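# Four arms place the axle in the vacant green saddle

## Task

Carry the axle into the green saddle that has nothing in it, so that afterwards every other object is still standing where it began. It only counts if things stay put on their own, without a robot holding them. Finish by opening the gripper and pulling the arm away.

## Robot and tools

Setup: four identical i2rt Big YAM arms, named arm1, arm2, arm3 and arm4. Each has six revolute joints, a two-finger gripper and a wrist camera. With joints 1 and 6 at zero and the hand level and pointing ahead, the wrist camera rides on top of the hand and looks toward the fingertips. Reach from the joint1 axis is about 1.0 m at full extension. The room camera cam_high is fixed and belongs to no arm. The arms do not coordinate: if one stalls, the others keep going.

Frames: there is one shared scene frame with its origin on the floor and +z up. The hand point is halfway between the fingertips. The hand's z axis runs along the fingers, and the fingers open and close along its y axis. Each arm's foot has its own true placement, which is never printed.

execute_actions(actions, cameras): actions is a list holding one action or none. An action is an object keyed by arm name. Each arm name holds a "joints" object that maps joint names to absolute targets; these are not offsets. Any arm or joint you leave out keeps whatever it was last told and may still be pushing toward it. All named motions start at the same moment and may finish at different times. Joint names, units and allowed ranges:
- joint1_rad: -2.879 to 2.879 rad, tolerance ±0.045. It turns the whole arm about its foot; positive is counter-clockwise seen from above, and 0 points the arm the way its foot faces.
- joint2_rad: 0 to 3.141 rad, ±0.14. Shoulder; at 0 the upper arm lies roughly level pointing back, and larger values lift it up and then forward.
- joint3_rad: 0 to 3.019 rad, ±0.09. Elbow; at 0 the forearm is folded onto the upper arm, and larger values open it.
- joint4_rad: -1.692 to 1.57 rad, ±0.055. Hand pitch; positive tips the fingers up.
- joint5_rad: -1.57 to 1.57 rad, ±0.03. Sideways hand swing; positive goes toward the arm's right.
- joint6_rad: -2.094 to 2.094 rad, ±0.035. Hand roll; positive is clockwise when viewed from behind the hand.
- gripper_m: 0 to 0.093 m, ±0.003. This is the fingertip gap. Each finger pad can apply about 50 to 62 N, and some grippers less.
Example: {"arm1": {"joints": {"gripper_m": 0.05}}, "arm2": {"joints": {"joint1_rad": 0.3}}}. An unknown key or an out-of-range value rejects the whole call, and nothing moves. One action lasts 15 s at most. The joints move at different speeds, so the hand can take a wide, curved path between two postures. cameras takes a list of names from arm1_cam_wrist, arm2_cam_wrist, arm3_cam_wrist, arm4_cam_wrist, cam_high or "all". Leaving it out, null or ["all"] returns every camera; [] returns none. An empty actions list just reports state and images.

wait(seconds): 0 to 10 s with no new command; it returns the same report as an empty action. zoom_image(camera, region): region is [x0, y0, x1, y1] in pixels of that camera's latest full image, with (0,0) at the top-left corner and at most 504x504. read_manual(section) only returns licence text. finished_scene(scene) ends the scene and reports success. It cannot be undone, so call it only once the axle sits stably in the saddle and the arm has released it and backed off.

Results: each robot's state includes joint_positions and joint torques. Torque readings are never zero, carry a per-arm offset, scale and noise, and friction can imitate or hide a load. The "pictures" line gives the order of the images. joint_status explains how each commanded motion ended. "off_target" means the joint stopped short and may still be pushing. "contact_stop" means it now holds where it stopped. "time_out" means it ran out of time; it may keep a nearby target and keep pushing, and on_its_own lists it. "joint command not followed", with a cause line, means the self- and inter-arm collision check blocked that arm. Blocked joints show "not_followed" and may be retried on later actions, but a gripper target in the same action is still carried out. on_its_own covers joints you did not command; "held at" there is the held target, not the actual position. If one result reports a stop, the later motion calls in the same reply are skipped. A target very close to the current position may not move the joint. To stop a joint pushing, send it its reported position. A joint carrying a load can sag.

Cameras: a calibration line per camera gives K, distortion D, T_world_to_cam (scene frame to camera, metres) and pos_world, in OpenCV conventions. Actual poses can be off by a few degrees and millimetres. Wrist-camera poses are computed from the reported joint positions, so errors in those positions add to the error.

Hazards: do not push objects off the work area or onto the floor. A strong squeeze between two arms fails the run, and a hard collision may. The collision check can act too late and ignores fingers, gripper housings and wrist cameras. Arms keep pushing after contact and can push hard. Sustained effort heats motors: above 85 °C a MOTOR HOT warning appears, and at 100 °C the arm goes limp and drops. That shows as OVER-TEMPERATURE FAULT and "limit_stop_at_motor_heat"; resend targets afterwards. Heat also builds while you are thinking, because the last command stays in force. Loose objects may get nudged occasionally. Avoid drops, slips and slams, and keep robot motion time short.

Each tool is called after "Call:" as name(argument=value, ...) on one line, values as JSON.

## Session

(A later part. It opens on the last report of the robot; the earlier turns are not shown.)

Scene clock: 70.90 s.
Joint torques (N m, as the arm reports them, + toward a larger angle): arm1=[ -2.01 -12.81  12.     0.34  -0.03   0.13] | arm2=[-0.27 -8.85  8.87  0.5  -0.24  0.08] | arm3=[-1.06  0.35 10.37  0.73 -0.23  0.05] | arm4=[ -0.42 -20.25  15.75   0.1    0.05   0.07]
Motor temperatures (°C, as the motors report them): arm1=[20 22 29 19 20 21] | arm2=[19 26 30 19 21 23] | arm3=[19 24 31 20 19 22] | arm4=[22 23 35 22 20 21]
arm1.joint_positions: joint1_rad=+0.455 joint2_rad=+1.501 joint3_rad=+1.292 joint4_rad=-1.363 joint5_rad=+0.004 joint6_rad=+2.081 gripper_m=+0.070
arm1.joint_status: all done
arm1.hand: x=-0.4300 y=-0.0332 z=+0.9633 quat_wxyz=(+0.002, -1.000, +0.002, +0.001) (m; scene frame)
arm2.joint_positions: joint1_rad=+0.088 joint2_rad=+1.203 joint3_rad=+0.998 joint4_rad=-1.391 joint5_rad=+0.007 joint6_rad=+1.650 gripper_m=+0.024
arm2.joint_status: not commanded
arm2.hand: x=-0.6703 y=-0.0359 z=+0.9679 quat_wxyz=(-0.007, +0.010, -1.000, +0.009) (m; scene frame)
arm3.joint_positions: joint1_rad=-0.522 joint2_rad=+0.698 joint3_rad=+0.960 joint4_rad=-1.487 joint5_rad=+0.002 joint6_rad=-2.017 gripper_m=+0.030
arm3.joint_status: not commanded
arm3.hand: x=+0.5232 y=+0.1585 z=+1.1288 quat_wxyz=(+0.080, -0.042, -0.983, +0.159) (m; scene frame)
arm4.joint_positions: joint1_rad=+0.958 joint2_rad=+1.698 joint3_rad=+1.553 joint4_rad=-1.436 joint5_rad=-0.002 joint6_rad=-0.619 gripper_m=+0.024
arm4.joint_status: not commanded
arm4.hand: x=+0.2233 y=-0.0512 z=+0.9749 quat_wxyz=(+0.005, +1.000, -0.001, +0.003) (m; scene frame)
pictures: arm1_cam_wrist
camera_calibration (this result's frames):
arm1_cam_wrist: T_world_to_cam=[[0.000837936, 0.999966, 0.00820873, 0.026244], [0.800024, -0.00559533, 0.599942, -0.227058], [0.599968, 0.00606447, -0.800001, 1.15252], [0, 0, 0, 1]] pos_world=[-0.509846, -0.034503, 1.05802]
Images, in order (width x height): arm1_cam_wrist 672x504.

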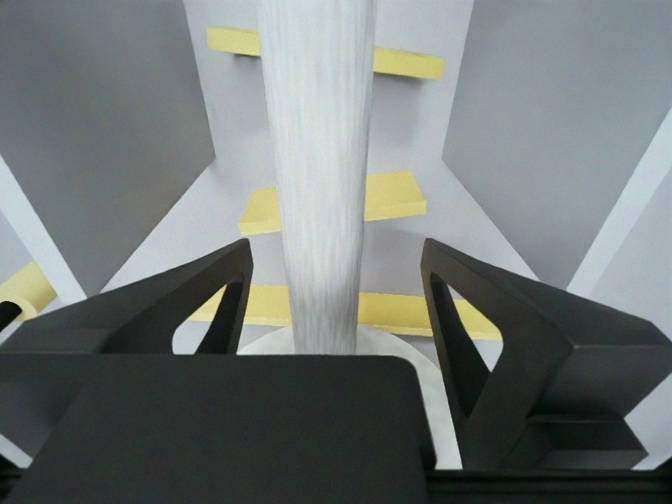

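Call:
execute_actions(actions=[{"arm1":{"joints":{"joint4_rad":-1.337,"gripper_m":0.0}}}], cameras=["arm1_cam_wrist"])

Scene clock: 71.70 s.
Joint torques (N m, as the arm reports them, + toward a larger angle): arm1=[ -2.08 -12.44  11.98   0.17  -0.05   0.09] | arm2=[-0.58 -8.68  8.78  0.27 -0.22  0.08] | arm3=[-1.15  0.22 10.4   0.72 -0.25  0.05] | arm4=[ -0.5  -20.17  15.75   0.     0.03   0.07]
Motor temperatures (°C, as the motors report them): arm1=[20 22 29 19 20 21] | arm2=[19 26 30 19 21 23] | arm3=[19 24 31 20 19 22] | arm4=[22 23 35 22 20 21]
arm1.joint_positions: joint1_rad=+0.454 joint2_rad=+1.501 joint3_rad=+1.292 joint4_rad=-1.344 joint5_rad=+0.006 joint6_rad=+2.081 gripper_m=+0.024
arm1.joint_status: gripper_m off_target (ended at +0.024, target +0.000); the others done
arm1.hand: x=-0.4282 y=-0.0378 z=+0.9635 quat_wxyz=(-0.007, -1.000, +0.003, -0.003) (m; scene frame)
arm2.joint_positions: joint1_rad=+0.088 joint2_rad=+1.202 joint3_rad=+0.998 joint4_rad=-1.389 joint5_rad=+0.008 joint6_rad=+1.651 gripper_m=+0.024
arm2.joint_status: not commanded
arm2.hand: x=-0.6702 y=-0.0354 z=+0.9680 quat_wxyz=(-0.007, +0.009, -1.000, +0.007) (m; scene frame)
arm3.joint_positions: joint1_rad=-0.522 joint2_rad=+0.698 joint3_rad=+0.960 joint4_rad=-1.487 joint5_rad=+0.002 joint6_rad=-2.017 gripper_m=+0.030
arm3.joint_status: not commanded
arm3.hand: x=+0.5232 y=+0.1585 z=+1.1288 quat_wxyz=(+0.080, -0.042, -0.983, +0.159) (m; scene frame)
arm4.joint_positions: joint1_rad=+0.958 joint2_rad=+1.698 joint3_rad=+1.553 joint4_rad=-1.436 joint5_rad=-0.001 joint6_rad=-0.619 gripper_m=+0.024
arm4.joint_status: not commanded
arm4.hand: x=+0.2234 y=-0.0512 z=+0.9749 quat_wxyz=(+0.005, +1.000, -0.001, +0.003) (m; scene frame)
pictures: arm1_cam_wrist
camera_calibration (this result's frames):
arm1_cam_wrist: T_world_to_cam=[[0.00246511, 0.999947, -0.0100172, 0.0490832], [0.794721, 0.0041212, 0.606961, -0.237247], [0.60697, -0.00945712, -0.794669, 1.14892], [0, 0, 0, 1]] pos_world=[-0.508938, -0.0372373, 1.05751]
Images, in order (width x height): arm1_cam_wrist 672x504.

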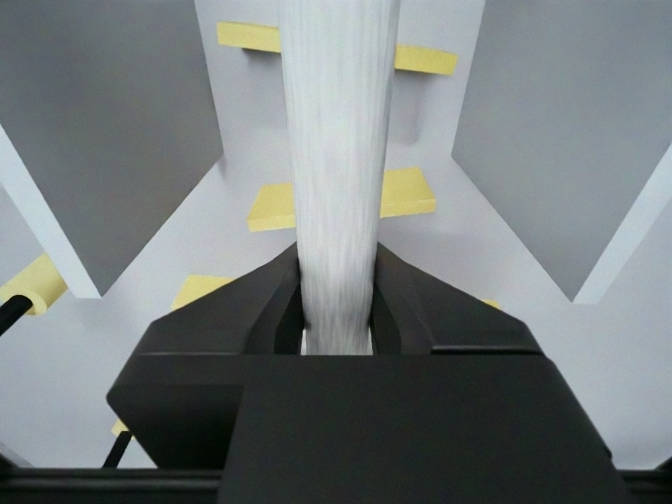

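Call:
execute_actions(actions=[{"arm1":{"joints":{"joint2_rad":1.462,"joint3_rad":1.345}},"arm2":{"joints":{"joint2_rad":0.85,"joint3_rad":1.37,"joint4_rad":-1.69,"gripper_m":0.093}},"arm4":{"joints":{"joint3_rad":1.62}}}], cameras=["cam_high"])

Scene clock: 75.60 s.
Joint torques (N m, as the arm reports them, + toward a larger angle): arm1=[ -1.65 -14.38  12.82   0.35   0.04   0.12] | arm2=[-0.51 -1.18  7.51  0.89 -0.1  -0.07] | arm3=[-1.09  0.29 10.38  0.75 -0.24  0.05] | arm4=[ -0.74 -20.38  14.6    0.17   0.     0.07]
Motor temperatures (°C, as the motors report them): arm1=[20 23 30 19 20 21] | arm2=[19 25 30 19 21 23] | arm3=[19 24 31 20 19 22] | arm4=[22 23 36 22 20 21]
arm1.joint_positions: joint1_rad=+0.454 joint2_rad=+1.501 joint3_rad=+1.292 joint4_rad=-1.341 joint5_rad=+0.003 joint6_rad=+2.081 gripper_m=+0.024
arm1.joint_status: all done
arm1.hand: x=-0.4276 y=-0.0381 z=+0.9633 quat_wxyz=(-0.007, -1.000, +0.003, -0.005) (m; scene frame)
arm2.joint_positions: joint1_rad=+0.088 joint2_rad=+0.856 joint3_rad=+1.363 joint4_rad=-1.678 joint5_rad=+0.004 joint6_rad=+1.657 gripper_m=+0.093
arm2.joint_status: all done
arm2.hand: x=-0.6659 y=-0.0998 z=+1.2028 quat_wxyz=(+0.014, +0.006, -0.979, -0.202) (m; scene frame)
arm3.joint_positions: joint1_rad=-0.522 joint2_rad=+0.698 joint3_rad=+0.960 joint4_rad=-1.487 joint5_rad=+0.002 joint6_rad=-2.017 gripper_m=+0.030
arm3.joint_status: not commanded
arm3.hand: x=+0.5232 y=+0.1585 z=+1.1288 quat_wxyz=(+0.080, -0.042, -0.983, +0.159) (m; scene frame)
arm4.joint_positions: joint1_rad=+0.958 joint2_rad=+1.696 joint3_rad=+1.553 joint4_rad=-1.437 joint5_rad=+0.000 joint6_rad=-0.618 gripper_m=+0.024
arm4.joint_status: all done
arm4.hand: x=+0.2238 y=-0.0512 z=+0.9760 quat_wxyz=(+0.004, +1.000, -0.001, +0.003) (m; scene frame)
pictures: cam_high
Images, in order (width x height): cam_high 672x504.

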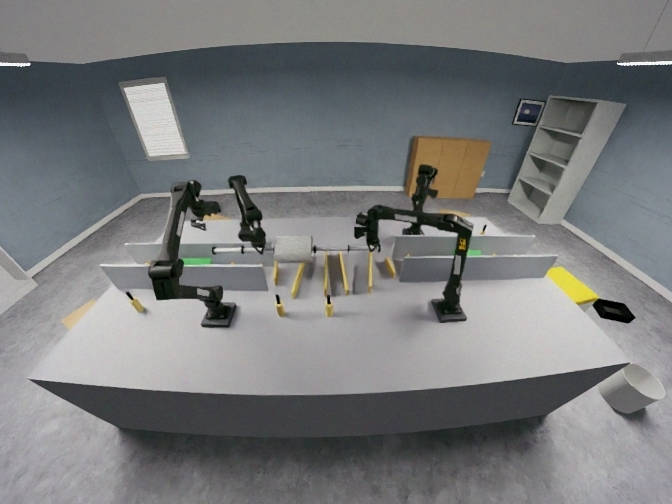

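Call:
execute_actions(actions=[{"arm1":{"joints":{"joint1_rad":0.16,"joint2_rad":1.335,"joint3_rad":1.235,"joint4_rad":-1.393,"joint6_rad":1.787}},"arm4":{"joints":{"joint1_rad":1.081,"joint2_rad":1.95,"joint3_rad":2.083,"joint4_rad":-1.6,"joint6_rad":-0.495}},"arm2":{"joints":{"joint1_rad":-0.37,"joint3_rad":1.6,"joint6_rad":1.4,"gripper_m":0.04}}}], cameras=["cam_high","arm1_cam_wrist"])

Scene clock: 78.03 s.
Joint torques (N m, as the arm reports them, + toward a larger angle): arm1=[ -1.16 -14.65  10.67  -0.28   0.12  -0.04] | arm2=[-2.64  1.66  8.14  1.41 -0.02 -0.26] | arm3=[-1.02  0.12 10.36  0.74 -0.24  0.05] | arm4=[ -1.08 -24.86  15.32   0.05  -0.04  -0.08]
Motor temperatures (°C, as the motors report them): arm1=[20 23 30 19 20 21] | arm2=[19 25 30 19 21 23] | arm3=[19 24 31 20 19 22] | arm4=[22 24 37 22 20 21]
arm1.joint_positions: joint1_rad=+0.157 joint2_rad=+1.386 joint3_rad=+1.209 joint4_rad=-1.385 joint5_rad=+0.001 joint6_rad=+1.794 gripper_m=+0.024
arm1.joint_status: all done
arm1.hand: x=-0.5591 y=-0.0397 z=+0.9773 quat_wxyz=(-0.002, -1.000, +0.008, -0.002) (m; scene frame)
arm2.joint_positions: joint1_rad=-0.359 joint2_rad=+0.844 joint3_rad=+1.571 joint4_rad=-1.679 joint5_rad=+0.001 joint6_rad=+1.409 gripper_m=+0.040
arm2.joint_status: all done
arm2.hand: x=-0.5566 y=-0.1199 z=+1.2950 quat_wxyz=(-0.080, -0.089, -0.947, -0.298) (m; scene frame)
arm3.joint_positions: joint1_rad=-0.522 joint2_rad=+0.698 joint3_rad=+0.960 joint4_rad=-1.487 joint5_rad=+0.002 joint6_rad=-2.017 gripper_m=+0.030
arm3.joint_status: not commanded
arm3.hand: x=+0.5232 y=+0.1585 z=+1.1288 quat_wxyz=(+0.080, -0.042, -0.983, +0.159) (m; scene frame)
arm4.joint_positions: joint1_rad=+1.091 joint2_rad=+1.983 joint3_rad=+2.009 joint4_rad=-1.592 joint5_rad=+0.000 joint6_rad=-0.476 gripper_m=+0.024
arm4.joint_status: all done
arm4.hand: x=+0.0937 y=-0.0590 z=+0.9929 quat_wxyz=(+0.000, +1.000, -0.006, -0.003) (m; scene frame)
pictures: arm1_cam_wrist, cam_high
camera_calibration (this result's frames):
arm1_cam_wrist: T_world_to_cam=[[0.0122894, 0.999924, 0.0000002249, 0.0471648], [0.796354, -0.00978759, 0.604752, -0.139114], [0.604706, -0.00743186, -0.796414, 1.23991], [0, 0, 0, 1]] pos_world=[-0.639575, -0.039308, 1.07161]
Images, in order (width x height): arm1_cam_wrist 672x504, cam_high 672x504.

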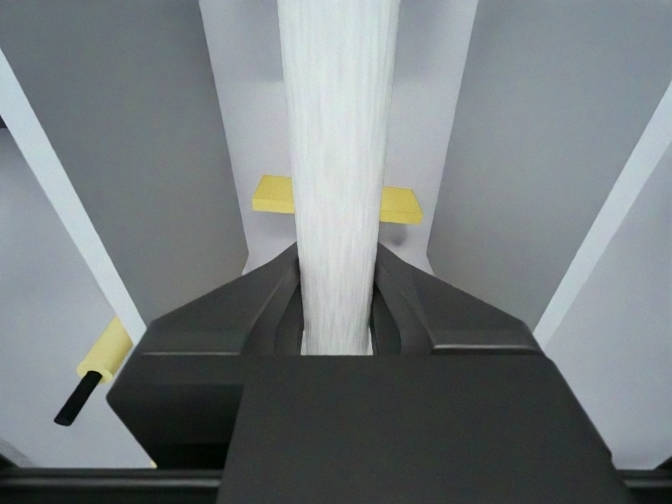

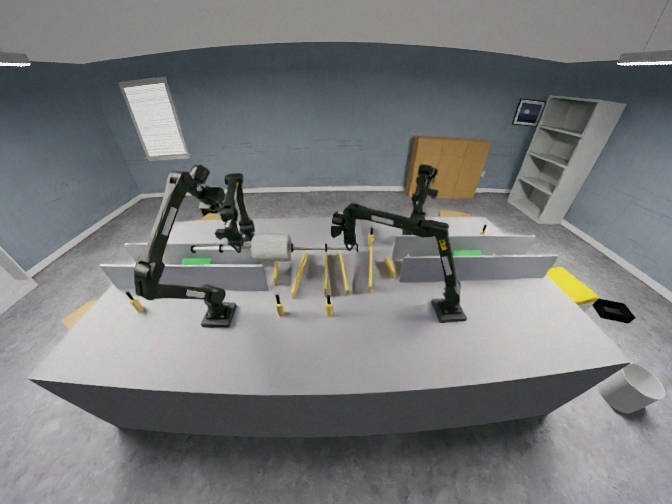

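Call:
execute_actions(actions=[{"arm1":{"joints":{"joint1_rad":0.042,"joint3_rad":1.22,"joint6_rad":1.672}},"arm4":{"joints":{"joint1_rad":1.12,"joint2_rad":2.095,"joint3_rad":2.31,"joint4_rad":-1.685,"joint6_rad":-0.455}},"arm2":{"joints":{"joint1_rad":-0.94,"joint2_rad":1.725,"joint3_rad":1.618,"joint4_rad":-1.417,"joint6_rad":0.62,"gripper_m":0.093}}}], cameras=["cam_high","arm2_cam_wrist"])

Scene clock: 82.33 s.
Joint torques (N m, as the arm reports them, + toward a larger angle): arm1=[ -0.51 -13.37  10.33  -0.23   0.14   0.02] | arm2=[ -0.87 -16.82   8.22   1.05  -0.02  -0.2 ] | arm3=[-1.16  0.2  10.37  0.71 -0.24  0.05] | arm4=[ -0.85 -26.37  15.42   0.03  -0.06   0.03]
Motor temperatures (°C, as the motors report them): arm1=[20 23 30 19 20 21] | arm2=[19 25 30 19 21 23] | arm3=[19 24 31 20 19 22] | arm4=[22 25 37 22 20 21]
arm1.joint_positions: joint1_rad=+0.042 joint2_rad=+1.386 joint3_rad=+1.199 joint4_rad=-1.385 joint5_rad=-0.002 joint6_rad=+1.672 gripper_m=+0.024
arm1.joint_status: all done
arm1.hand: x=-0.6043 y=-0.0432 z=+0.9733 quat_wxyz=(+0.003, -1.000, +0.005, -0.002) (m; scene frame)
arm2.joint_positions: joint1_rad=-0.945 joint2_rad=+1.727 joint3_rad=+1.605 joint4_rad=-1.424 joint5_rad=+0.001 joint6_rad=+0.629 gripper_m=+0.093
arm2.joint_status: all done
arm2.hand: x=-0.2119 y=-0.0353 z=+0.9869 quat_wxyz=(-0.013, +0.004, -1.000, -0.011) (m; scene frame)
arm3.joint_positions: joint1_rad=-0.522 joint2_rad=+0.698 joint3_rad=+0.960 joint4_rad=-1.487 joint5_rad=+0.002 joint6_rad=-2.017 gripper_m=+0.030
arm3.joint_status: not commanded
arm3.hand: x=+0.5232 y=+0.1585 z=+1.1288 quat_wxyz=(+0.080, -0.042, -0.983, +0.159) (m; scene frame)
arm4.joint_positions: joint1_rad=+1.123 joint2_rad=+2.120 joint3_rad=+2.234 joint4_rad=-1.677 joint5_rad=+0.001 joint6_rad=-0.450 gripper_m=+0.024
arm4.joint_status: all done
arm4.hand: x=+0.0490 y=-0.0585 z=+0.9942 quat_wxyz=(-0.001, +1.000, -0.003, -0.004) (m; scene frame)
pictures: arm2_cam_wrist, cam_high
camera_calibration (this result's frames):
arm2_cam_wrist: T_world_to_cam=[[0.0139665, -0.999505, -0.0281991, -0.00172337], [-0.830035, -0.0273143, 0.557042, -0.717183], [-0.557536, 0.0156263, -0.830005, 0.826161], [0, 0, 0, 1]] pos_world=[-0.134648, -0.0342217, 1.08517]
Images, in order (width x height): arm2_cam_wrist 672x504, cam_high 672x504.

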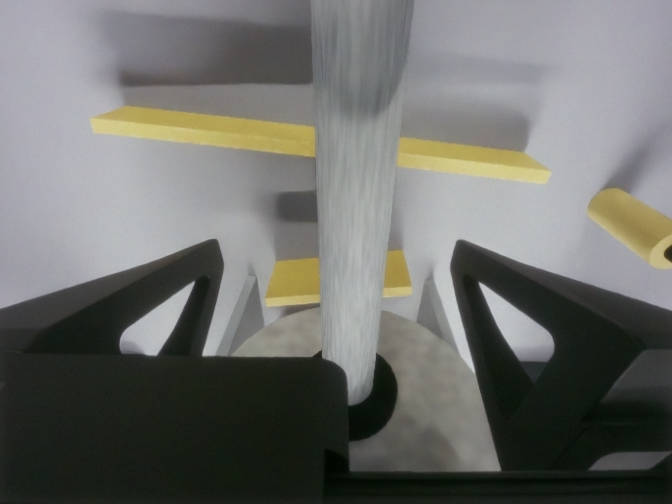

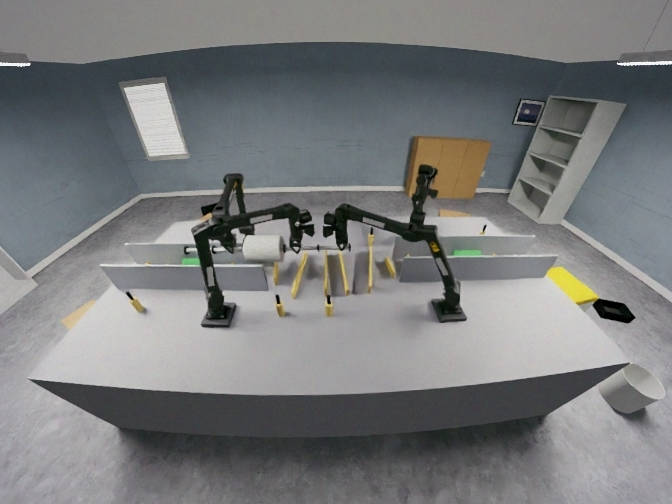

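Call:
execute_actions(actions=[{"arm2":{"joints":{"joint3_rad":1.585,"gripper_m":0.0}}}], cameras=["arm2_cam_wrist"])

Scene clock: 83.30 s.
Joint torques (N m, as the arm reports them, + toward a larger angle): arm1=[ -1.83 -13.24  10.42  -0.22   0.23   0.  ] | arm2=[ -0.75 -16.26   7.12   1.03  -0.35  -0.14] | arm3=[-1.06  0.28 10.41  0.66 -0.24  0.06] | arm4=[ -1.55 -25.53  15.41  -0.03  -0.22   0.05]
Motor temperatures (°C, as the motors report them): arm1=[20 23 30 19 20 21] | arm2=[19 25 30 19 21 23] | arm3=[19 23 31 20 19 22] | arm4=[22 25 37 22 20 21]
arm1.joint_positions: joint1_rad=+0.042 joint2_rad=+1.386 joint3_rad=+1.197 joint4_rad=-1.387 joint5_rad=-0.004 joint6_rad=+1.672 gripper_m=+0.024
arm1.joint_status: not commanded
arm1.hand: x=-0.6039 y=-0.0420 z=+0.9725 quat_wxyz=(+0.005, -1.000, +0.004, -0.003) (m; scene frame)
arm2.joint_positions: joint1_rad=-0.946 joint2_rad=+1.725 joint3_rad=+1.591 joint4_rad=-1.425 joint5_rad=+0.010 joint6_rad=+0.625 gripper_m=+0.024
arm2.joint_status: gripper_m off_target (ended at +0.024, target +0.000); the others done
arm2.hand: x=-0.2140 y=-0.0398 z=+0.9824 quat_wxyz=(-0.010, +0.005, -1.000, -0.003) (m; scene frame)
arm3.joint_positions: joint1_rad=-0.522 joint2_rad=+0.698 joint3_rad=+0.960 joint4_rad=-1.487 joint5_rad=+0.002 joint6_rad=-2.017 gripper_m=+0.030
arm3.joint_status: not commanded
arm3.hand: x=+0.5232 y=+0.1585 z=+1.1288 quat_wxyz=(+0.080, -0.042, -0.983, +0.159) (m; scene frame)
arm4.joint_positions: joint1_rad=+1.122 joint2_rad=+2.120 joint3_rad=+2.235 joint4_rad=-1.677 joint5_rad=+0.005 joint6_rad=-0.450 gripper_m=+0.024
arm4.joint_status: not commanded
arm4.hand: x=+0.0493 y=-0.0576 z=+0.9943 quat_wxyz=(-0.003, +1.000, -0.003, -0.003) (m; scene frame)
pictures: arm2_cam_wrist
camera_calibration (this result's frames):
arm2_cam_wrist: T_world_to_cam=[[0.0155706, -0.999789, -0.0133656, -0.0205476], [-0.827385, -0.0203888, 0.561264, -0.719858], [-0.561419, 0.00231929, -0.827529, 0.817556], [0, 0, 0, 1]] pos_world=[-0.136289, -0.0371165, 1.08031]
Images, in order (width x height): arm2_cam_wrist 672x504.

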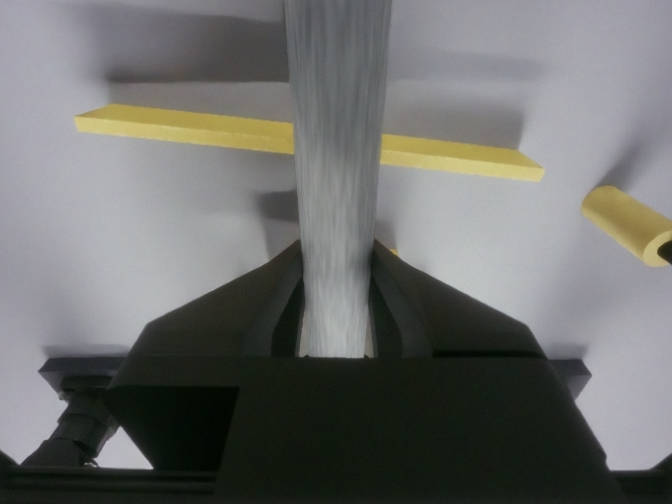

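Call:
execute_actions(actions=[{"arm1":{"joints":{"joint1_rad":-0.445,"joint2_rad":1.393,"joint3_rad":1.28,"joint6_rad":1.185}},"arm2":{"joints":{"joint1_rad":-0.625,"joint2_rad":1.39,"joint3_rad":1.225,"joint4_rad":-1.364,"joint6_rad":0.94}},"arm4":{"joints":{"joint2_rad":1.8,"joint3_rad":2.4,"gripper_m":0.093}}}], cameras=["cam_high","arm1_cam_wrist","arm2_cam_wrist"])

Scene clock: 87.57 s.
Joint torques (N m, as the arm reports them, + toward a larger angle): arm1=[ -0.66 -11.66  15.16  -0.06  -0.1   -0.13] | arm2=[ -1.79 -11.61   8.48   0.4   -0.27  -0.29] | arm3=[-1.08  0.32 10.35  0.68 -0.24  0.06] | arm4=[ -1.14 -18.27   8.95   0.98  -0.11   0.03]
Motor temperatures (°C, as the motors report them): arm1=[20 23 30 19 20 21] | arm2=[19 25 30 19 21 23] | arm3=[19 23 32 20 19 22] | arm4=[22 25 37 22 20 21]
arm1.joint_positions: joint1_rad=-0.451 joint2_rad=+1.417 joint3_rad=+1.197 joint4_rad=-1.390 joint5_rad=+0.006 joint6_rad=+1.200 gripper_m=+0.024
arm1.joint_status: all done
arm1.hand: x=-0.7954 y=-0.0131 z=+0.9607 quat_wxyz=(+0.022, -1.000, +0.015, -0.006) (m; scene frame)
arm2.joint_positions: joint1_rad=-0.626 joint2_rad=+1.407 joint3_rad=+1.208 joint4_rad=-1.356 joint5_rad=+0.008 joint6_rad=+0.960 gripper_m=+0.024
arm2.joint_status: all done
arm2.hand: x=-0.4054 y=-0.0214 z=+0.9785 quat_wxyz=(-0.010, -0.002, -1.000, -0.008) (m; scene frame)
arm3.joint_positions: joint1_rad=-0.522 joint2_rad=+0.698 joint3_rad=+0.960 joint4_rad=-1.487 joint5_rad=+0.002 joint6_rad=-2.017 gripper_m=+0.030
arm3.joint_status: not commanded
arm3.hand: x=+0.5232 y=+0.1585 z=+1.1288 quat_wxyz=(+0.080, -0.042, -0.983, +0.159) (m; scene frame)
arm4.joint_positions: joint1_rad=+1.122 joint2_rad=+1.798 joint3_rad=+2.396 joint4_rad=-1.677 joint5_rad=+0.002 joint6_rad=-0.450 gripper_m=+0.093
arm4.joint_status: all done
arm4.hand: x=+0.0978 y=-0.0810 z=+1.2610 quat_wxyz=(-0.106, +0.970, -0.004, -0.219) (m; scene frame)
pictures: arm1_cam_wrist, arm2_cam_wrist, cam_high
camera_calibration (this result's frames):
arm1_cam_wrist: T_world_to_cam=[[0.0263192, 0.998519, 0.0476172, -0.0111541], [0.791157, -0.0499227, 0.609573, 0.0501127], [0.611047, 0.0216292, -0.791299, 1.37027], [0, 0, 0, 1]] pos_world=[-0.876652, -0.0159985, 1.05428]
arm2_cam_wrist: T_world_to_cam=[[0.00234445, -0.999724, -0.0233808, 0.00523202], [-0.827833, -0.0150563, 0.560773, -0.875224], [-0.56097, 0.0180407, -0.827639, 0.707421], [0, 0, 0, 1]] pos_world=[-0.32771, -0.0207094, 1.07641]
Images, in order (width x height): arm1_cam_wrist 672x504, arm2_cam_wrist 672x504, cam_high 672x504.

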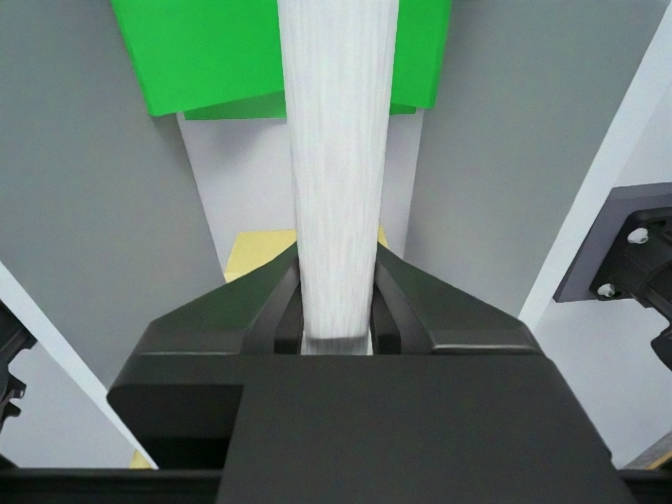

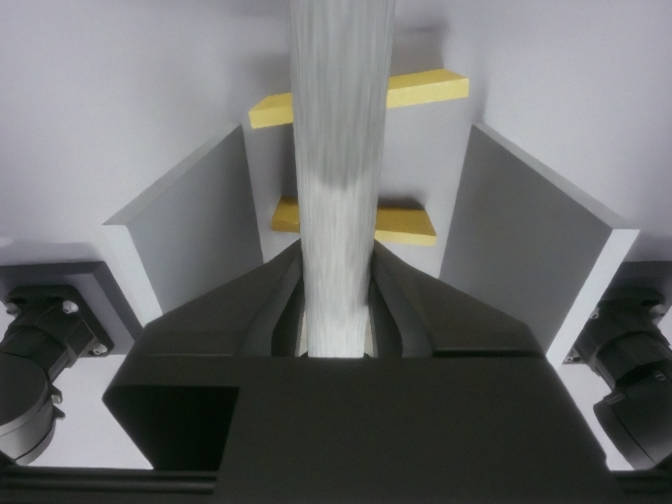

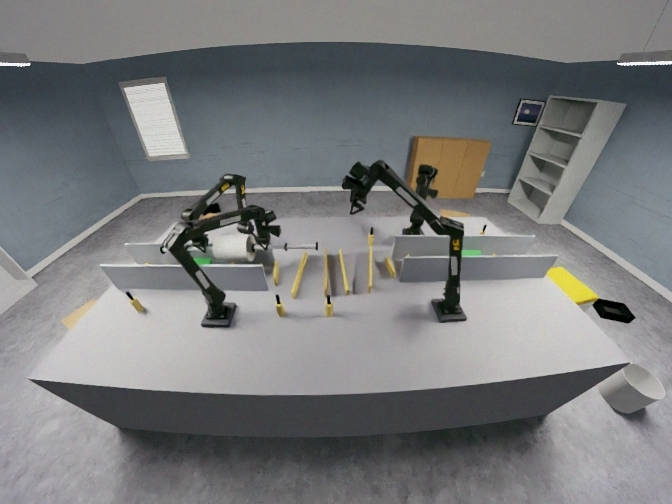

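Call:
execute_actions(actions=[{"arm1":{"joints":{"joint1_rad":-0.772,"joint2_rad":1.73,"joint3_rad":1.865,"joint4_rad":-1.607,"joint6_rad":0.82}},"arm2":{"joints":{"joint1_rad":-0.068,"joint2_rad":1.12,"joint3_rad":1.1,"joint4_rad":-1.532,"joint6_rad":1.46}}}], cameras=["cam_high","arm1_cam_wrist","arm2_cam_wrist"])

Scene clock: 93.13 s.
Joint torques (N m, as the arm reports them, + toward a larger angle): arm1=[ -0.19 -18.39  16.08  -0.66  -0.51  -0.22] | arm2=[ 0.05 -7.56  8.93  0.53 -0.16 -0.11] | arm3=[-1.09  0.25 10.37  0.72 -0.24  0.04] | arm4=[ -1.24 -18.12   8.97   1.12  -0.11   0.04]
Motor temperatures (°C, as the motors report them): arm1=[20 24 32 19 20 21] | arm2=[19 25 30 19 21 23] | arm3=[19 23 32 20 19 22] | arm4=[22 25 36 22 20 21]
arm1.joint_positions: joint1_rad=-0.786 joint2_rad=+1.784 joint3_rad=+1.773 joint4_rad=-1.591 joint5_rad=+0.017 joint6_rad=+0.841 gripper_m=+0.024
arm1.joint_status: joint3_rad time_out (moved +0.576 of +0.668); the others done
arm1.on_its_own: joint3_rad reads +1.773 and still pushes toward +1.865 since a time_out
arm1.hand: x=-1.0071 y=-0.0511 z=+1.0106 quat_wxyz=(+0.019, -1.000, +0.003, -0.005) (m; scene frame)
arm2.joint_positions: joint1_rad=-0.085 joint2_rad=+1.141 joint3_rad=+1.077 joint4_rad=-1.530 joint5_rad=+0.006 joint6_rad=+1.462 gripper_m=+0.024
arm2.joint_status: all done
arm2.hand: x=-0.6171 y=-0.0516 z=+1.0159 quat_wxyz=(-0.004, +0.017, -1.000, +0.008) (m; scene frame)
arm3.joint_positions: joint1_rad=-0.522 joint2_rad=+0.698 joint3_rad=+0.960 joint4_rad=-1.487 joint5_rad=+0.002 joint6_rad=-2.017 gripper_m=+0.030
arm3.joint_status: not commanded
arm3.hand: x=+0.5232 y=+0.1585 z=+1.1288 quat_wxyz=(+0.080, -0.042, -0.983, +0.159) (m; scene frame)
arm4.joint_positions: joint1_rad=+1.122 joint2_rad=+1.798 joint3_rad=+2.396 joint4_rad=-1.677 joint5_rad=+0.002 joint6_rad=-0.450 gripper_m=+0.093
arm4.joint_status: not commanded
arm4.hand: x=+0.0978 y=-0.0810 z=+1.2610 quat_wxyz=(-0.106, +0.970, -0.004, -0.219) (m; scene frame)
pictures: arm1_cam_wrist, arm2_cam_wrist, cam_high
camera_calibration (this result's frames):
arm1_cam_wrist: T_world_to_cam=[[0.00221633, 0.999081, 0.0428096, 0.0105686], [0.792191, -0.0278796, 0.609636, 0.187384], [0.610269, 0.0325622, -0.791525, 1.53992], [0, 0, 0, 1]] pos_world=[-1.08823, -0.055478, 1.1042]
arm2_cam_wrist: T_world_to_cam=[[0.0402496, -0.999142, 0.00978102, -0.0338531], [-0.820333, -0.0274545, 0.571227, -1.0786], [-0.570468, -0.0310154, -0.820734, 0.604778], [0, 0, 0, 1]] pos_world=[-0.538441, -0.044679, 1.11282]
Images, in order (width x height): arm1_cam_wrist 672x504, arm2_cam_wrist 672x504, cam_high 672x504.

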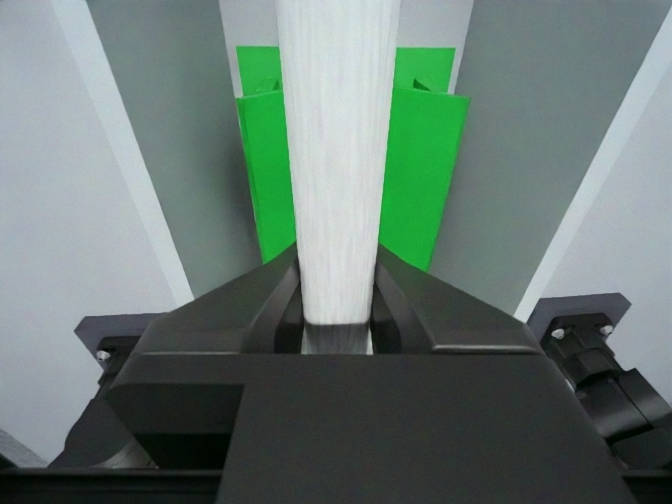

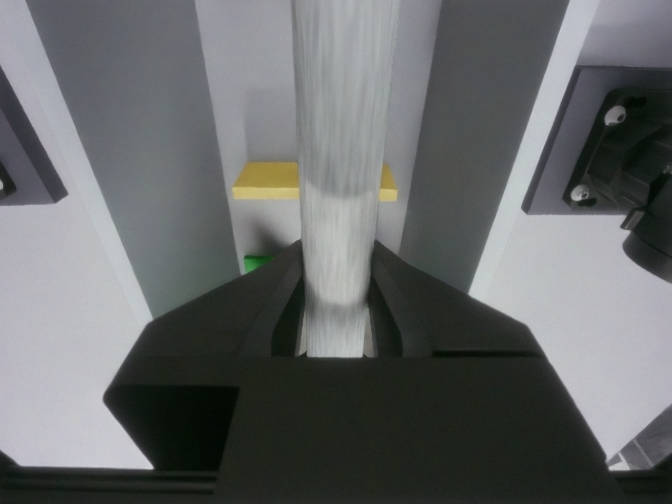

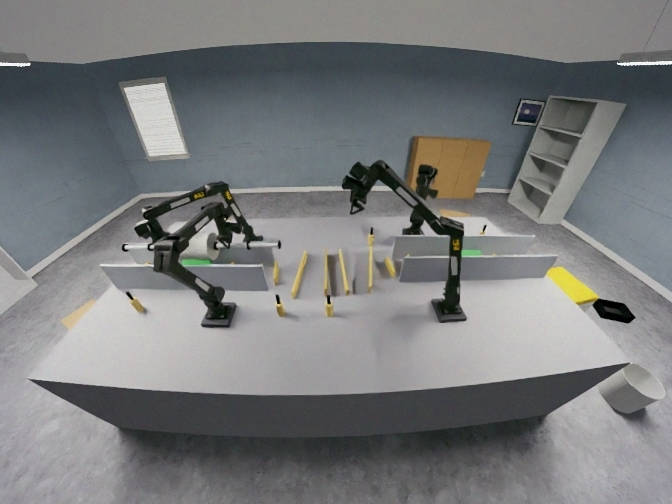

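Call:
execute_actions(actions=[])

Scene clock: 93.67 s.
Joint torques (N m, as the arm reports them, + toward a larger angle): arm1=[ -0.57 -19.15  16.11  -0.37  -0.51  -0.23] | arm2=[ 0.08 -7.4   8.8   0.47 -0.16 -0.11] | arm3=[-1.06  0.29 10.32  0.7  -0.25  0.05] | arm4=[ -1.04 -17.96   8.87   1.09  -0.11   0.04]
Motor temperatures (°C, as the motors report them): arm1=[20 24 32 19 20 21] | arm2=[19 25 30 19 21 23] | arm3=[19 23 32 20 19 22] | arm4=[22 25 36 22 20 21]
arm1.joint_positions: joint1_rad=-0.786 joint2_rad=+1.784 joint3_rad=+1.773 joint4_rad=-1.591 joint5_rad=+0.017 joint6_rad=+0.841 gripper_m=+0.024
arm1.joint_status: joint3_rad time_out (moved +0.576 of +0.668); the others done
arm1.on_its_own: joint3_rad reads +1.773 and still pushes toward +1.865 since a time_out
arm1.hand: x=-1.0071 y=-0.0511 z=+1.0106 quat_wxyz=(+0.019, -1.000, +0.003, -0.005) (m; scene frame)
arm2.joint_positions: joint1_rad=-0.085 joint2_rad=+1.141 joint3_rad=+1.077 joint4_rad=-1.530 joint5_rad=+0.006 joint6_rad=+1.462 gripper_m=+0.024
arm2.joint_status: all done
arm2.hand: x=-0.6171 y=-0.0516 z=+1.0159 quat_wxyz=(-0.004, +0.017, -1.000, +0.008) (m; scene frame)
arm3.joint_positions: joint1_rad=-0.522 joint2_rad=+0.698 joint3_rad=+0.960 joint4_rad=-1.487 joint5_rad=+0.002 joint6_rad=-2.017 gripper_m=+0.030
arm3.joint_status: not commanded
arm3.hand: x=+0.5232 y=+0.1585 z=+1.1288 quat_wxyz=(+0.080, -0.042, -0.983, +0.159) (m; scene frame)
arm4.joint_positions: joint1_rad=+1.122 joint2_rad=+1.798 joint3_rad=+2.396 joint4_rad=-1.677 joint5_rad=+0.002 joint6_rad=-0.450 gripper_m=+0.093
arm4.joint_status: not commanded
arm4.hand: x=+0.0978 y=-0.0810 z=+1.2610 quat_wxyz=(-0.106, +0.970, -0.004, -0.219) (m; scene frame)
pictures: arm1_cam_wrist, arm2_cam_wrist, arm3_cam_wrist, arm4_cam_wrist, cam_high
camera_calibration (this result's frames):
arm1_cam_wrist: T_world_to_cam=[[0.00221633, 0.999081, 0.0428096, 0.0105686], [0.792191, -0.0278796, 0.609636, 0.187384], [0.610269, 0.0325622, -0.791525, 1.53992], [0, 0, 0, 1]] pos_world=[-1.08823, -0.055478, 1.1042]
arm2_cam_wrist: T_world_to_cam=[[0.0402496, -0.999142, 0.00978102, -0.0338531], [-0.820333, -0.0274545, 0.571227, -1.0786], [-0.570468, -0.0310154, -0.820734, 0.604778], [0, 0, 0, 1]] pos_world=[-0.538441, -0.044679, 1.11282]
arm3_cam_wrist: T_world_to_cam=[[-0.0689979, -0.939606, 0.335232, -0.190437], [-0.715352, 0.280817, 0.639854, -0.385932], [-0.69535, -0.19566, -0.691525, 1.29791], [0, 0, 0, 1]] pos_world=[0.613288, 0.183391, 1.20832]
arm4_cam_wrist: T_world_to_cam=[[0.0491953, 0.975901, 0.212598, -0.193052], [0.980562, -0.0876696, 0.175532, -0.321737], [0.18994, 0.19983, -0.961244, 1.33749], [0, 0, 0, 1]] pos_world=[0.0709372, -0.107077, 1.38317]
Images, in order (width x height): arm1_cam_wrist 672x504, arm2_cam_wrist 672x504, arm3_cam_wrist 672x504, arm4_cam_wrist 672x504, cam_high 672x504.

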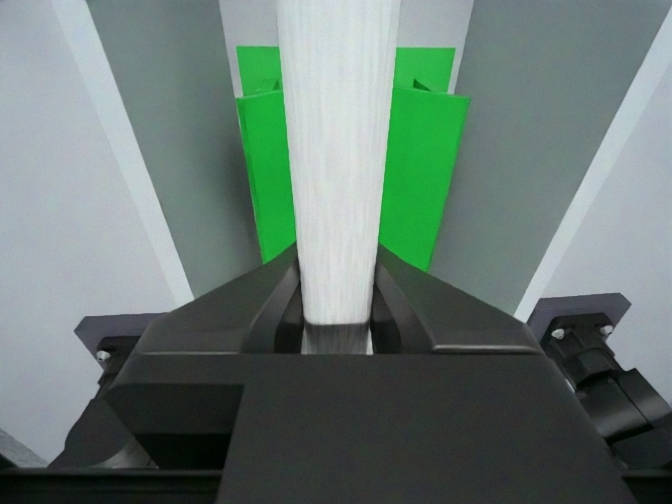

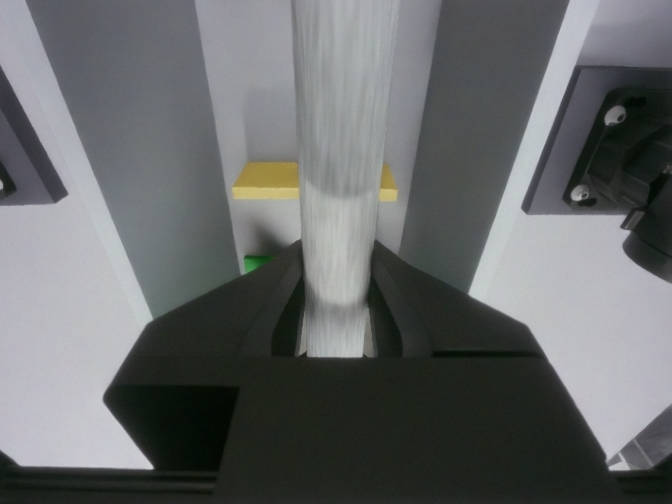

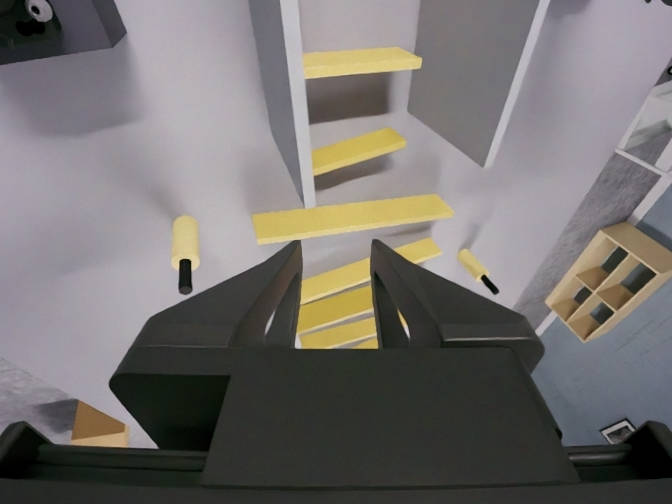

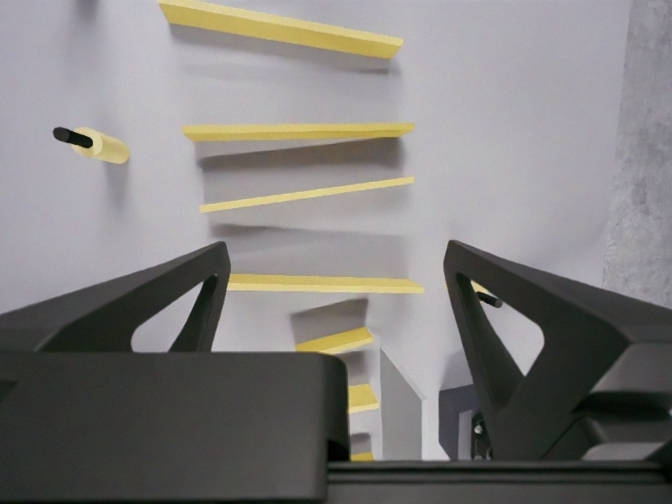

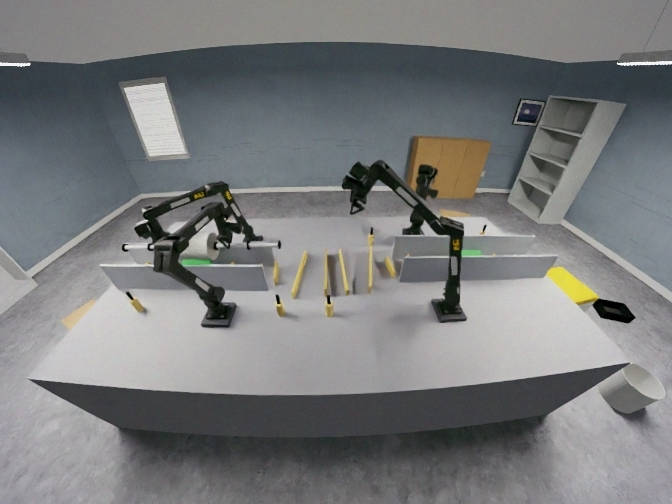

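Call:
zoom_image(camera="cam_high", region=[90, 170, 300, 330])

Region (90, 170, 300, 330) of cam_high's 672x504 image, scaled by 2.400, with more detail than that image has; it fills the top 384 rows of this view, and the rest is white.

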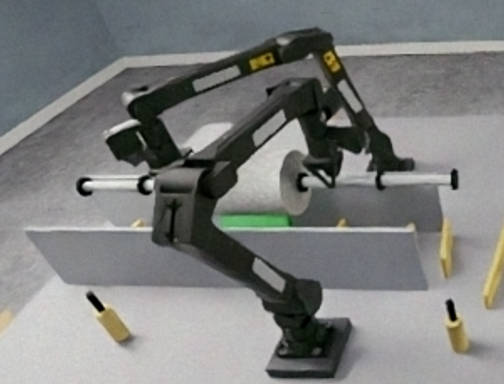

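Call:
execute_actions(actions=[{"arm1": {"joints": {"joint1_rad": -0.958, "joint2_rad": 1.932, "joint4_rad": -1.343, "joint6_rad": 0.672}}, "arm2": {"joints": {"joint1_rad": 0.28, "joint2_rad": 1.262, "joint3_rad": 0.882, "joint4_rad": -1.147, "joint6_rad": 1.845}}}], cameras=["arm1_cam_wrist", "arm2_cam_wrist", "cam_high"])

Scene clock: 99.77 s.
Joint torques (N m, as the arm reports them, + toward a larger angle): arm1=[ -1.35 -21.54  15.82   0.6    0.15  -0.17] | arm2=[ -0.65 -10.83   8.08   1.2    0.13  -0.19] | arm3=[-1.24  0.26 10.37  0.73 -0.24  0.05] | arm4=[ -1.24 -18.03   9.03   1.08  -0.09   0.04]
Motor temperatures (°C, as the motors report them): arm1=[20 25 34 19 20 21] | arm2=[19 24 30 19 21 23] | arm3=[19 23 32 20 19 22] | arm4=[22 25 35 22 20 21]
arm1.joint_positions: joint1_rad=-0.959 joint2_rad=+2.003 joint3_rad=+1.773 joint4_rad=-1.356 joint5_rad=-0.001 joint6_rad=+0.697 gripper_m=+0.024
arm1.joint_status: all done
arm1.on_its_own: joint3_rad reads +1.773 and still pushes toward +1.865 since a time_out
arm1.hand: x=-1.1218 y=-0.0256 z=+0.8867 quat_wxyz=(+0.007, -1.000, +0.017, -0.007) (m; scene frame)
arm2.joint_positions: joint1_rad=+0.272 joint2_rad=+1.299 joint3_rad=+0.861 joint4_rad=-1.164 joint5_rad=-0.002 joint6_rad=+1.854 gripper_m=+0.024
arm2.joint_status: all done
arm2.hand: x=-0.7306 y=-0.0396 z=+0.8885 quat_wxyz=(-0.006, -0.001, -1.000, +0.011) (m; scene frame)
arm3.joint_positions: joint1_rad=-0.522 joint2_rad=+0.698 joint3_rad=+0.960 joint4_rad=-1.487 joint5_rad=+0.002 joint6_rad=-2.017 gripper_m=+0.030
arm3.joint_status: not commanded
arm3.hand: x=+0.5232 y=+0.1585 z=+1.1288 quat_wxyz=(+0.080, -0.042, -0.983, +0.159) (m; scene frame)
arm4.joint_positions: joint1_rad=+1.122 joint2_rad=+1.798 joint3_rad=+2.396 joint4_rad=-1.677 joint5_rad=+0.002 joint6_rad=-0.450 gripper_m=+0.093
arm4.joint_status: not commanded
arm4.hand: x=+0.0978 y=-0.0810 z=+1.2610 quat_wxyz=(-0.106, +0.970, -0.004, -0.219) (m; scene frame)
pictures: arm1_cam_wrist, arm2_cam_wrist, cam_high
camera_calibration (this result's frames):
arm1_cam_wrist: T_world_to_cam=[[0.0312067, 0.999348, 0.0181682, 0.0450154], [0.789319, -0.0357914, 0.61294, 0.348141], [0.61319, -0.00478731, -0.789921, 1.51192], [0, 0, 0, 1]] pos_world=[-1.20329, -0.0252875, 0.980088]
arm2_cam_wrist: T_world_to_cam=[[0.00462199, -0.999866, 0.0157185, -0.0473858], [-0.822496, 0.005139, 0.568748, -1.09665], [-0.568752, -0.0155572, -0.822362, 0.439122], [0, 0, 0, 1]] pos_world=[-0.652019, -0.0349123, 0.985579]
Images, in order (width x height): arm1_cam_wrist 672x504, arm2_cam_wrist 672x504, cam_high 672x504.

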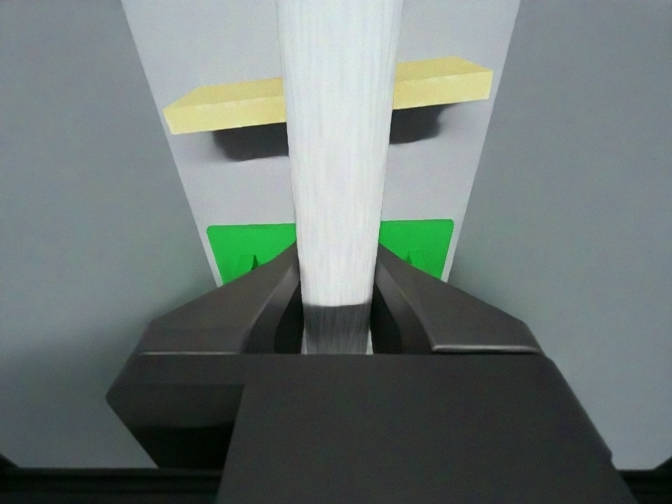

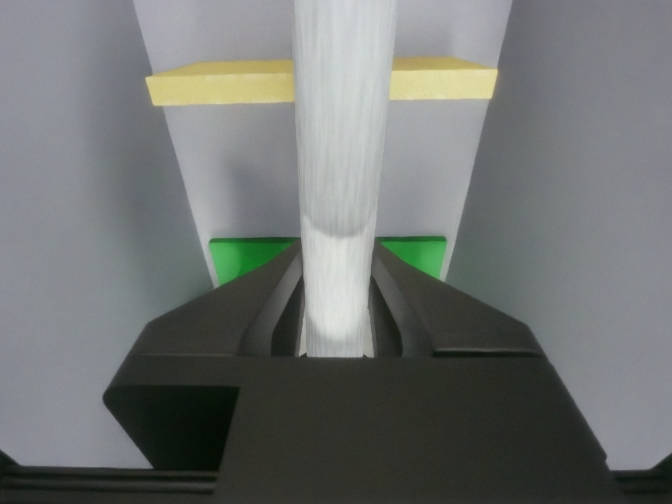

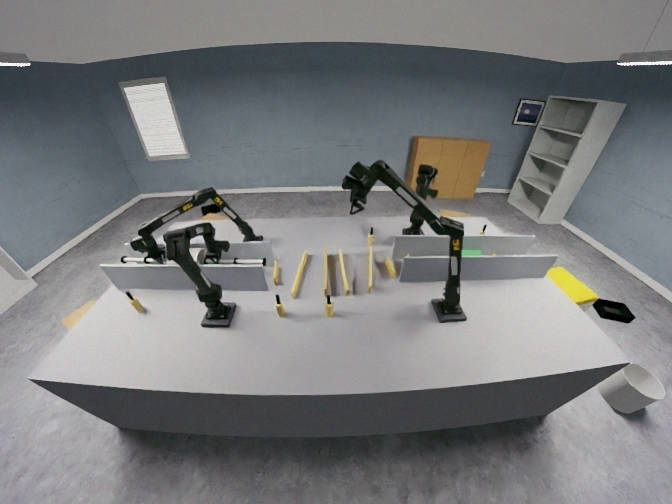

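Call:
execute_actions(actions=[{"arm1": {"joints": {"joint1_rad": -0.965, "joint2_rad": 1.98, "joint4_rad": -1.3}}, "arm2": {"joints": {"joint1_rad": 0.304, "joint2_rad": 1.308, "joint3_rad": 0.845, "joint4_rad": -1.068, "joint6_rad": 1.865}}}], cameras=["arm1_cam_wrist", "arm2_cam_wrist", "cam_high"])

Scene clock: 101.90 s.
Joint torques (N m, as the arm reports them, + toward a larger angle): arm1=[ -2.1  -20.57  15.83   1.34  -0.28  -0.13] | arm2=[-0.17 -8.53  7.12  1.65  0.13 -0.08] | arm3=[-1.1   0.18 10.37  0.7  -0.25  0.05] | arm4=[ -1.02 -17.94   9.03   1.14  -0.11   0.02]
Motor temperatures (°C, as the motors report them): arm1=[20 25 34 19 20 21] | arm2=[19 24 30 19 21 23] | arm3=[19 23 32 20 19 22] | arm4=[22 25 35 22 20 21]
arm1.joint_positions: joint1_rad=-0.962 joint2_rad=+2.013 joint3_rad=+1.773 joint4_rad=-1.326 joint5_rad=+0.009 joint6_rad=+0.684 gripper_m=+0.024
arm1.joint_status: all done
arm1.on_its_own: joint3_rad reads +1.773 and still pushes toward +1.865 since a time_out
arm1.hand: x=-1.1295 y=-0.0273 z=+0.8810 quat_wxyz=(+0.004, -1.000, +0.012, +0.004) (m; scene frame)
arm2.joint_positions: joint1_rad=+0.289 joint2_rad=+1.320 joint3_rad=+0.836 joint4_rad=-1.095 joint5_rad=-0.003 joint6_rad=+1.866 gripper_m=+0.024
arm2.joint_status: all done
arm2.hand: x=-0.7379 y=-0.0356 z=+0.8733 quat_wxyz=(-0.002, +0.002, -1.000, +0.000) (m; scene frame)
arm3.joint_positions: joint1_rad=-0.522 joint2_rad=+0.698 joint3_rad=+0.960 joint4_rad=-1.487 joint5_rad=+0.002 joint6_rad=-2.017 gripper_m=+0.030
arm3.joint_status: not commanded
arm3.hand: x=+0.5232 y=+0.1585 z=+1.1288 quat_wxyz=(+0.080, -0.042, -0.983, +0.159) (m; scene frame)
arm4.joint_positions: joint1_rad=+1.122 joint2_rad=+1.798 joint3_rad=+2.396 joint4_rad=-1.677 joint5_rad=+0.002 joint6_rad=-0.450 gripper_m=+0.093
arm4.joint_status: not commanded
arm4.hand: x=+0.0978 y=-0.0810 z=+1.2610 quat_wxyz=(-0.106, +0.970, -0.004, -0.219) (m; scene frame)
pictures: arm1_cam_wrist, arm2_cam_wrist, cam_high
camera_calibration (this result's frames):
arm1_cam_wrist: T_world_to_cam=[[0.0218777, 0.999677, 0.0129693, 0.0411124], [0.802864, -0.0252979, 0.595626, 0.388461], [0.595761, -0.00261832, -0.803157, 1.50413], [0, 0, 0, 1]] pos_world=[-1.20888, -0.0273336, 0.976144]
arm2_cam_wrist: T_world_to_cam=[[0.0112818, -0.999916, -0.00630489, -0.0189623], [-0.818175, -0.0128558, 0.574826, -1.09683], [-0.574859, -0.00132655, -0.818252, 0.415021], [0, 0, 0, 1]] pos_world=[-0.658603, -0.0325107, 0.969955]
Images, in order (width x height): arm1_cam_wrist 672x504, arm2_cam_wrist 672x504, cam_high 672x504.

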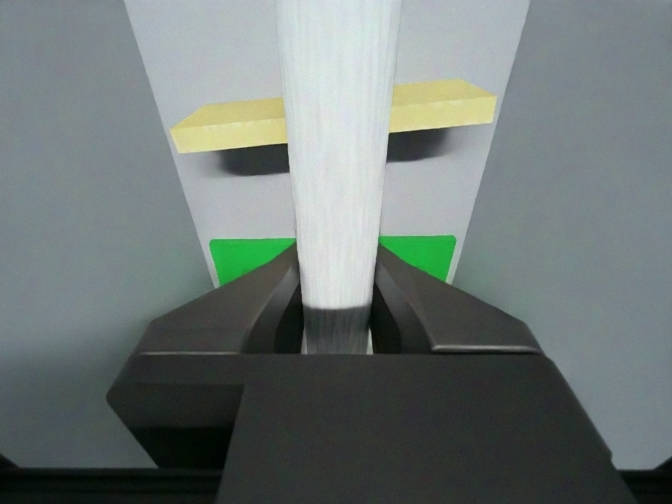

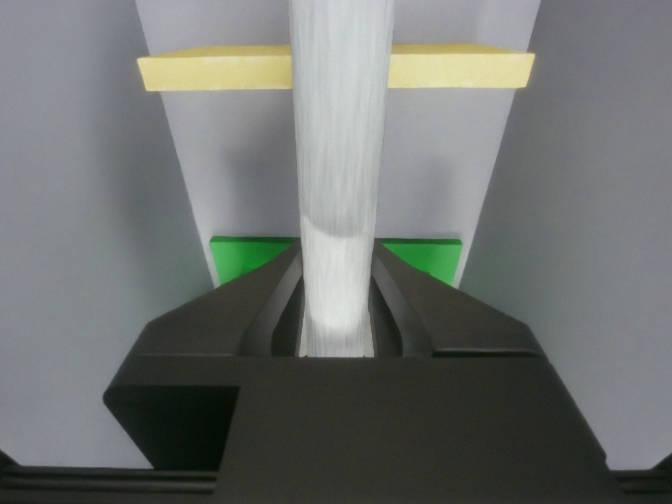

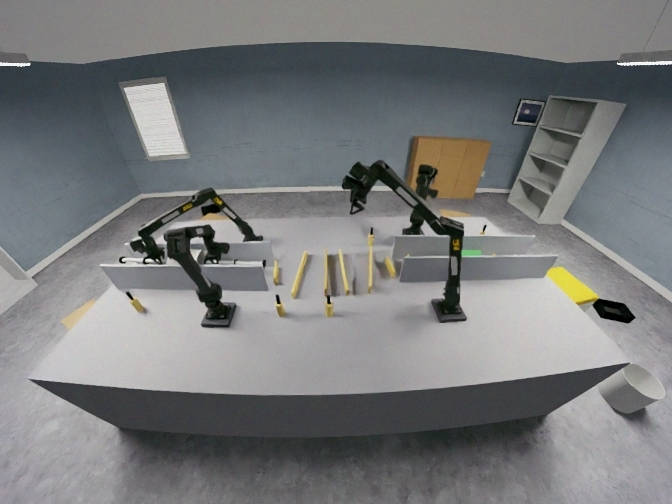

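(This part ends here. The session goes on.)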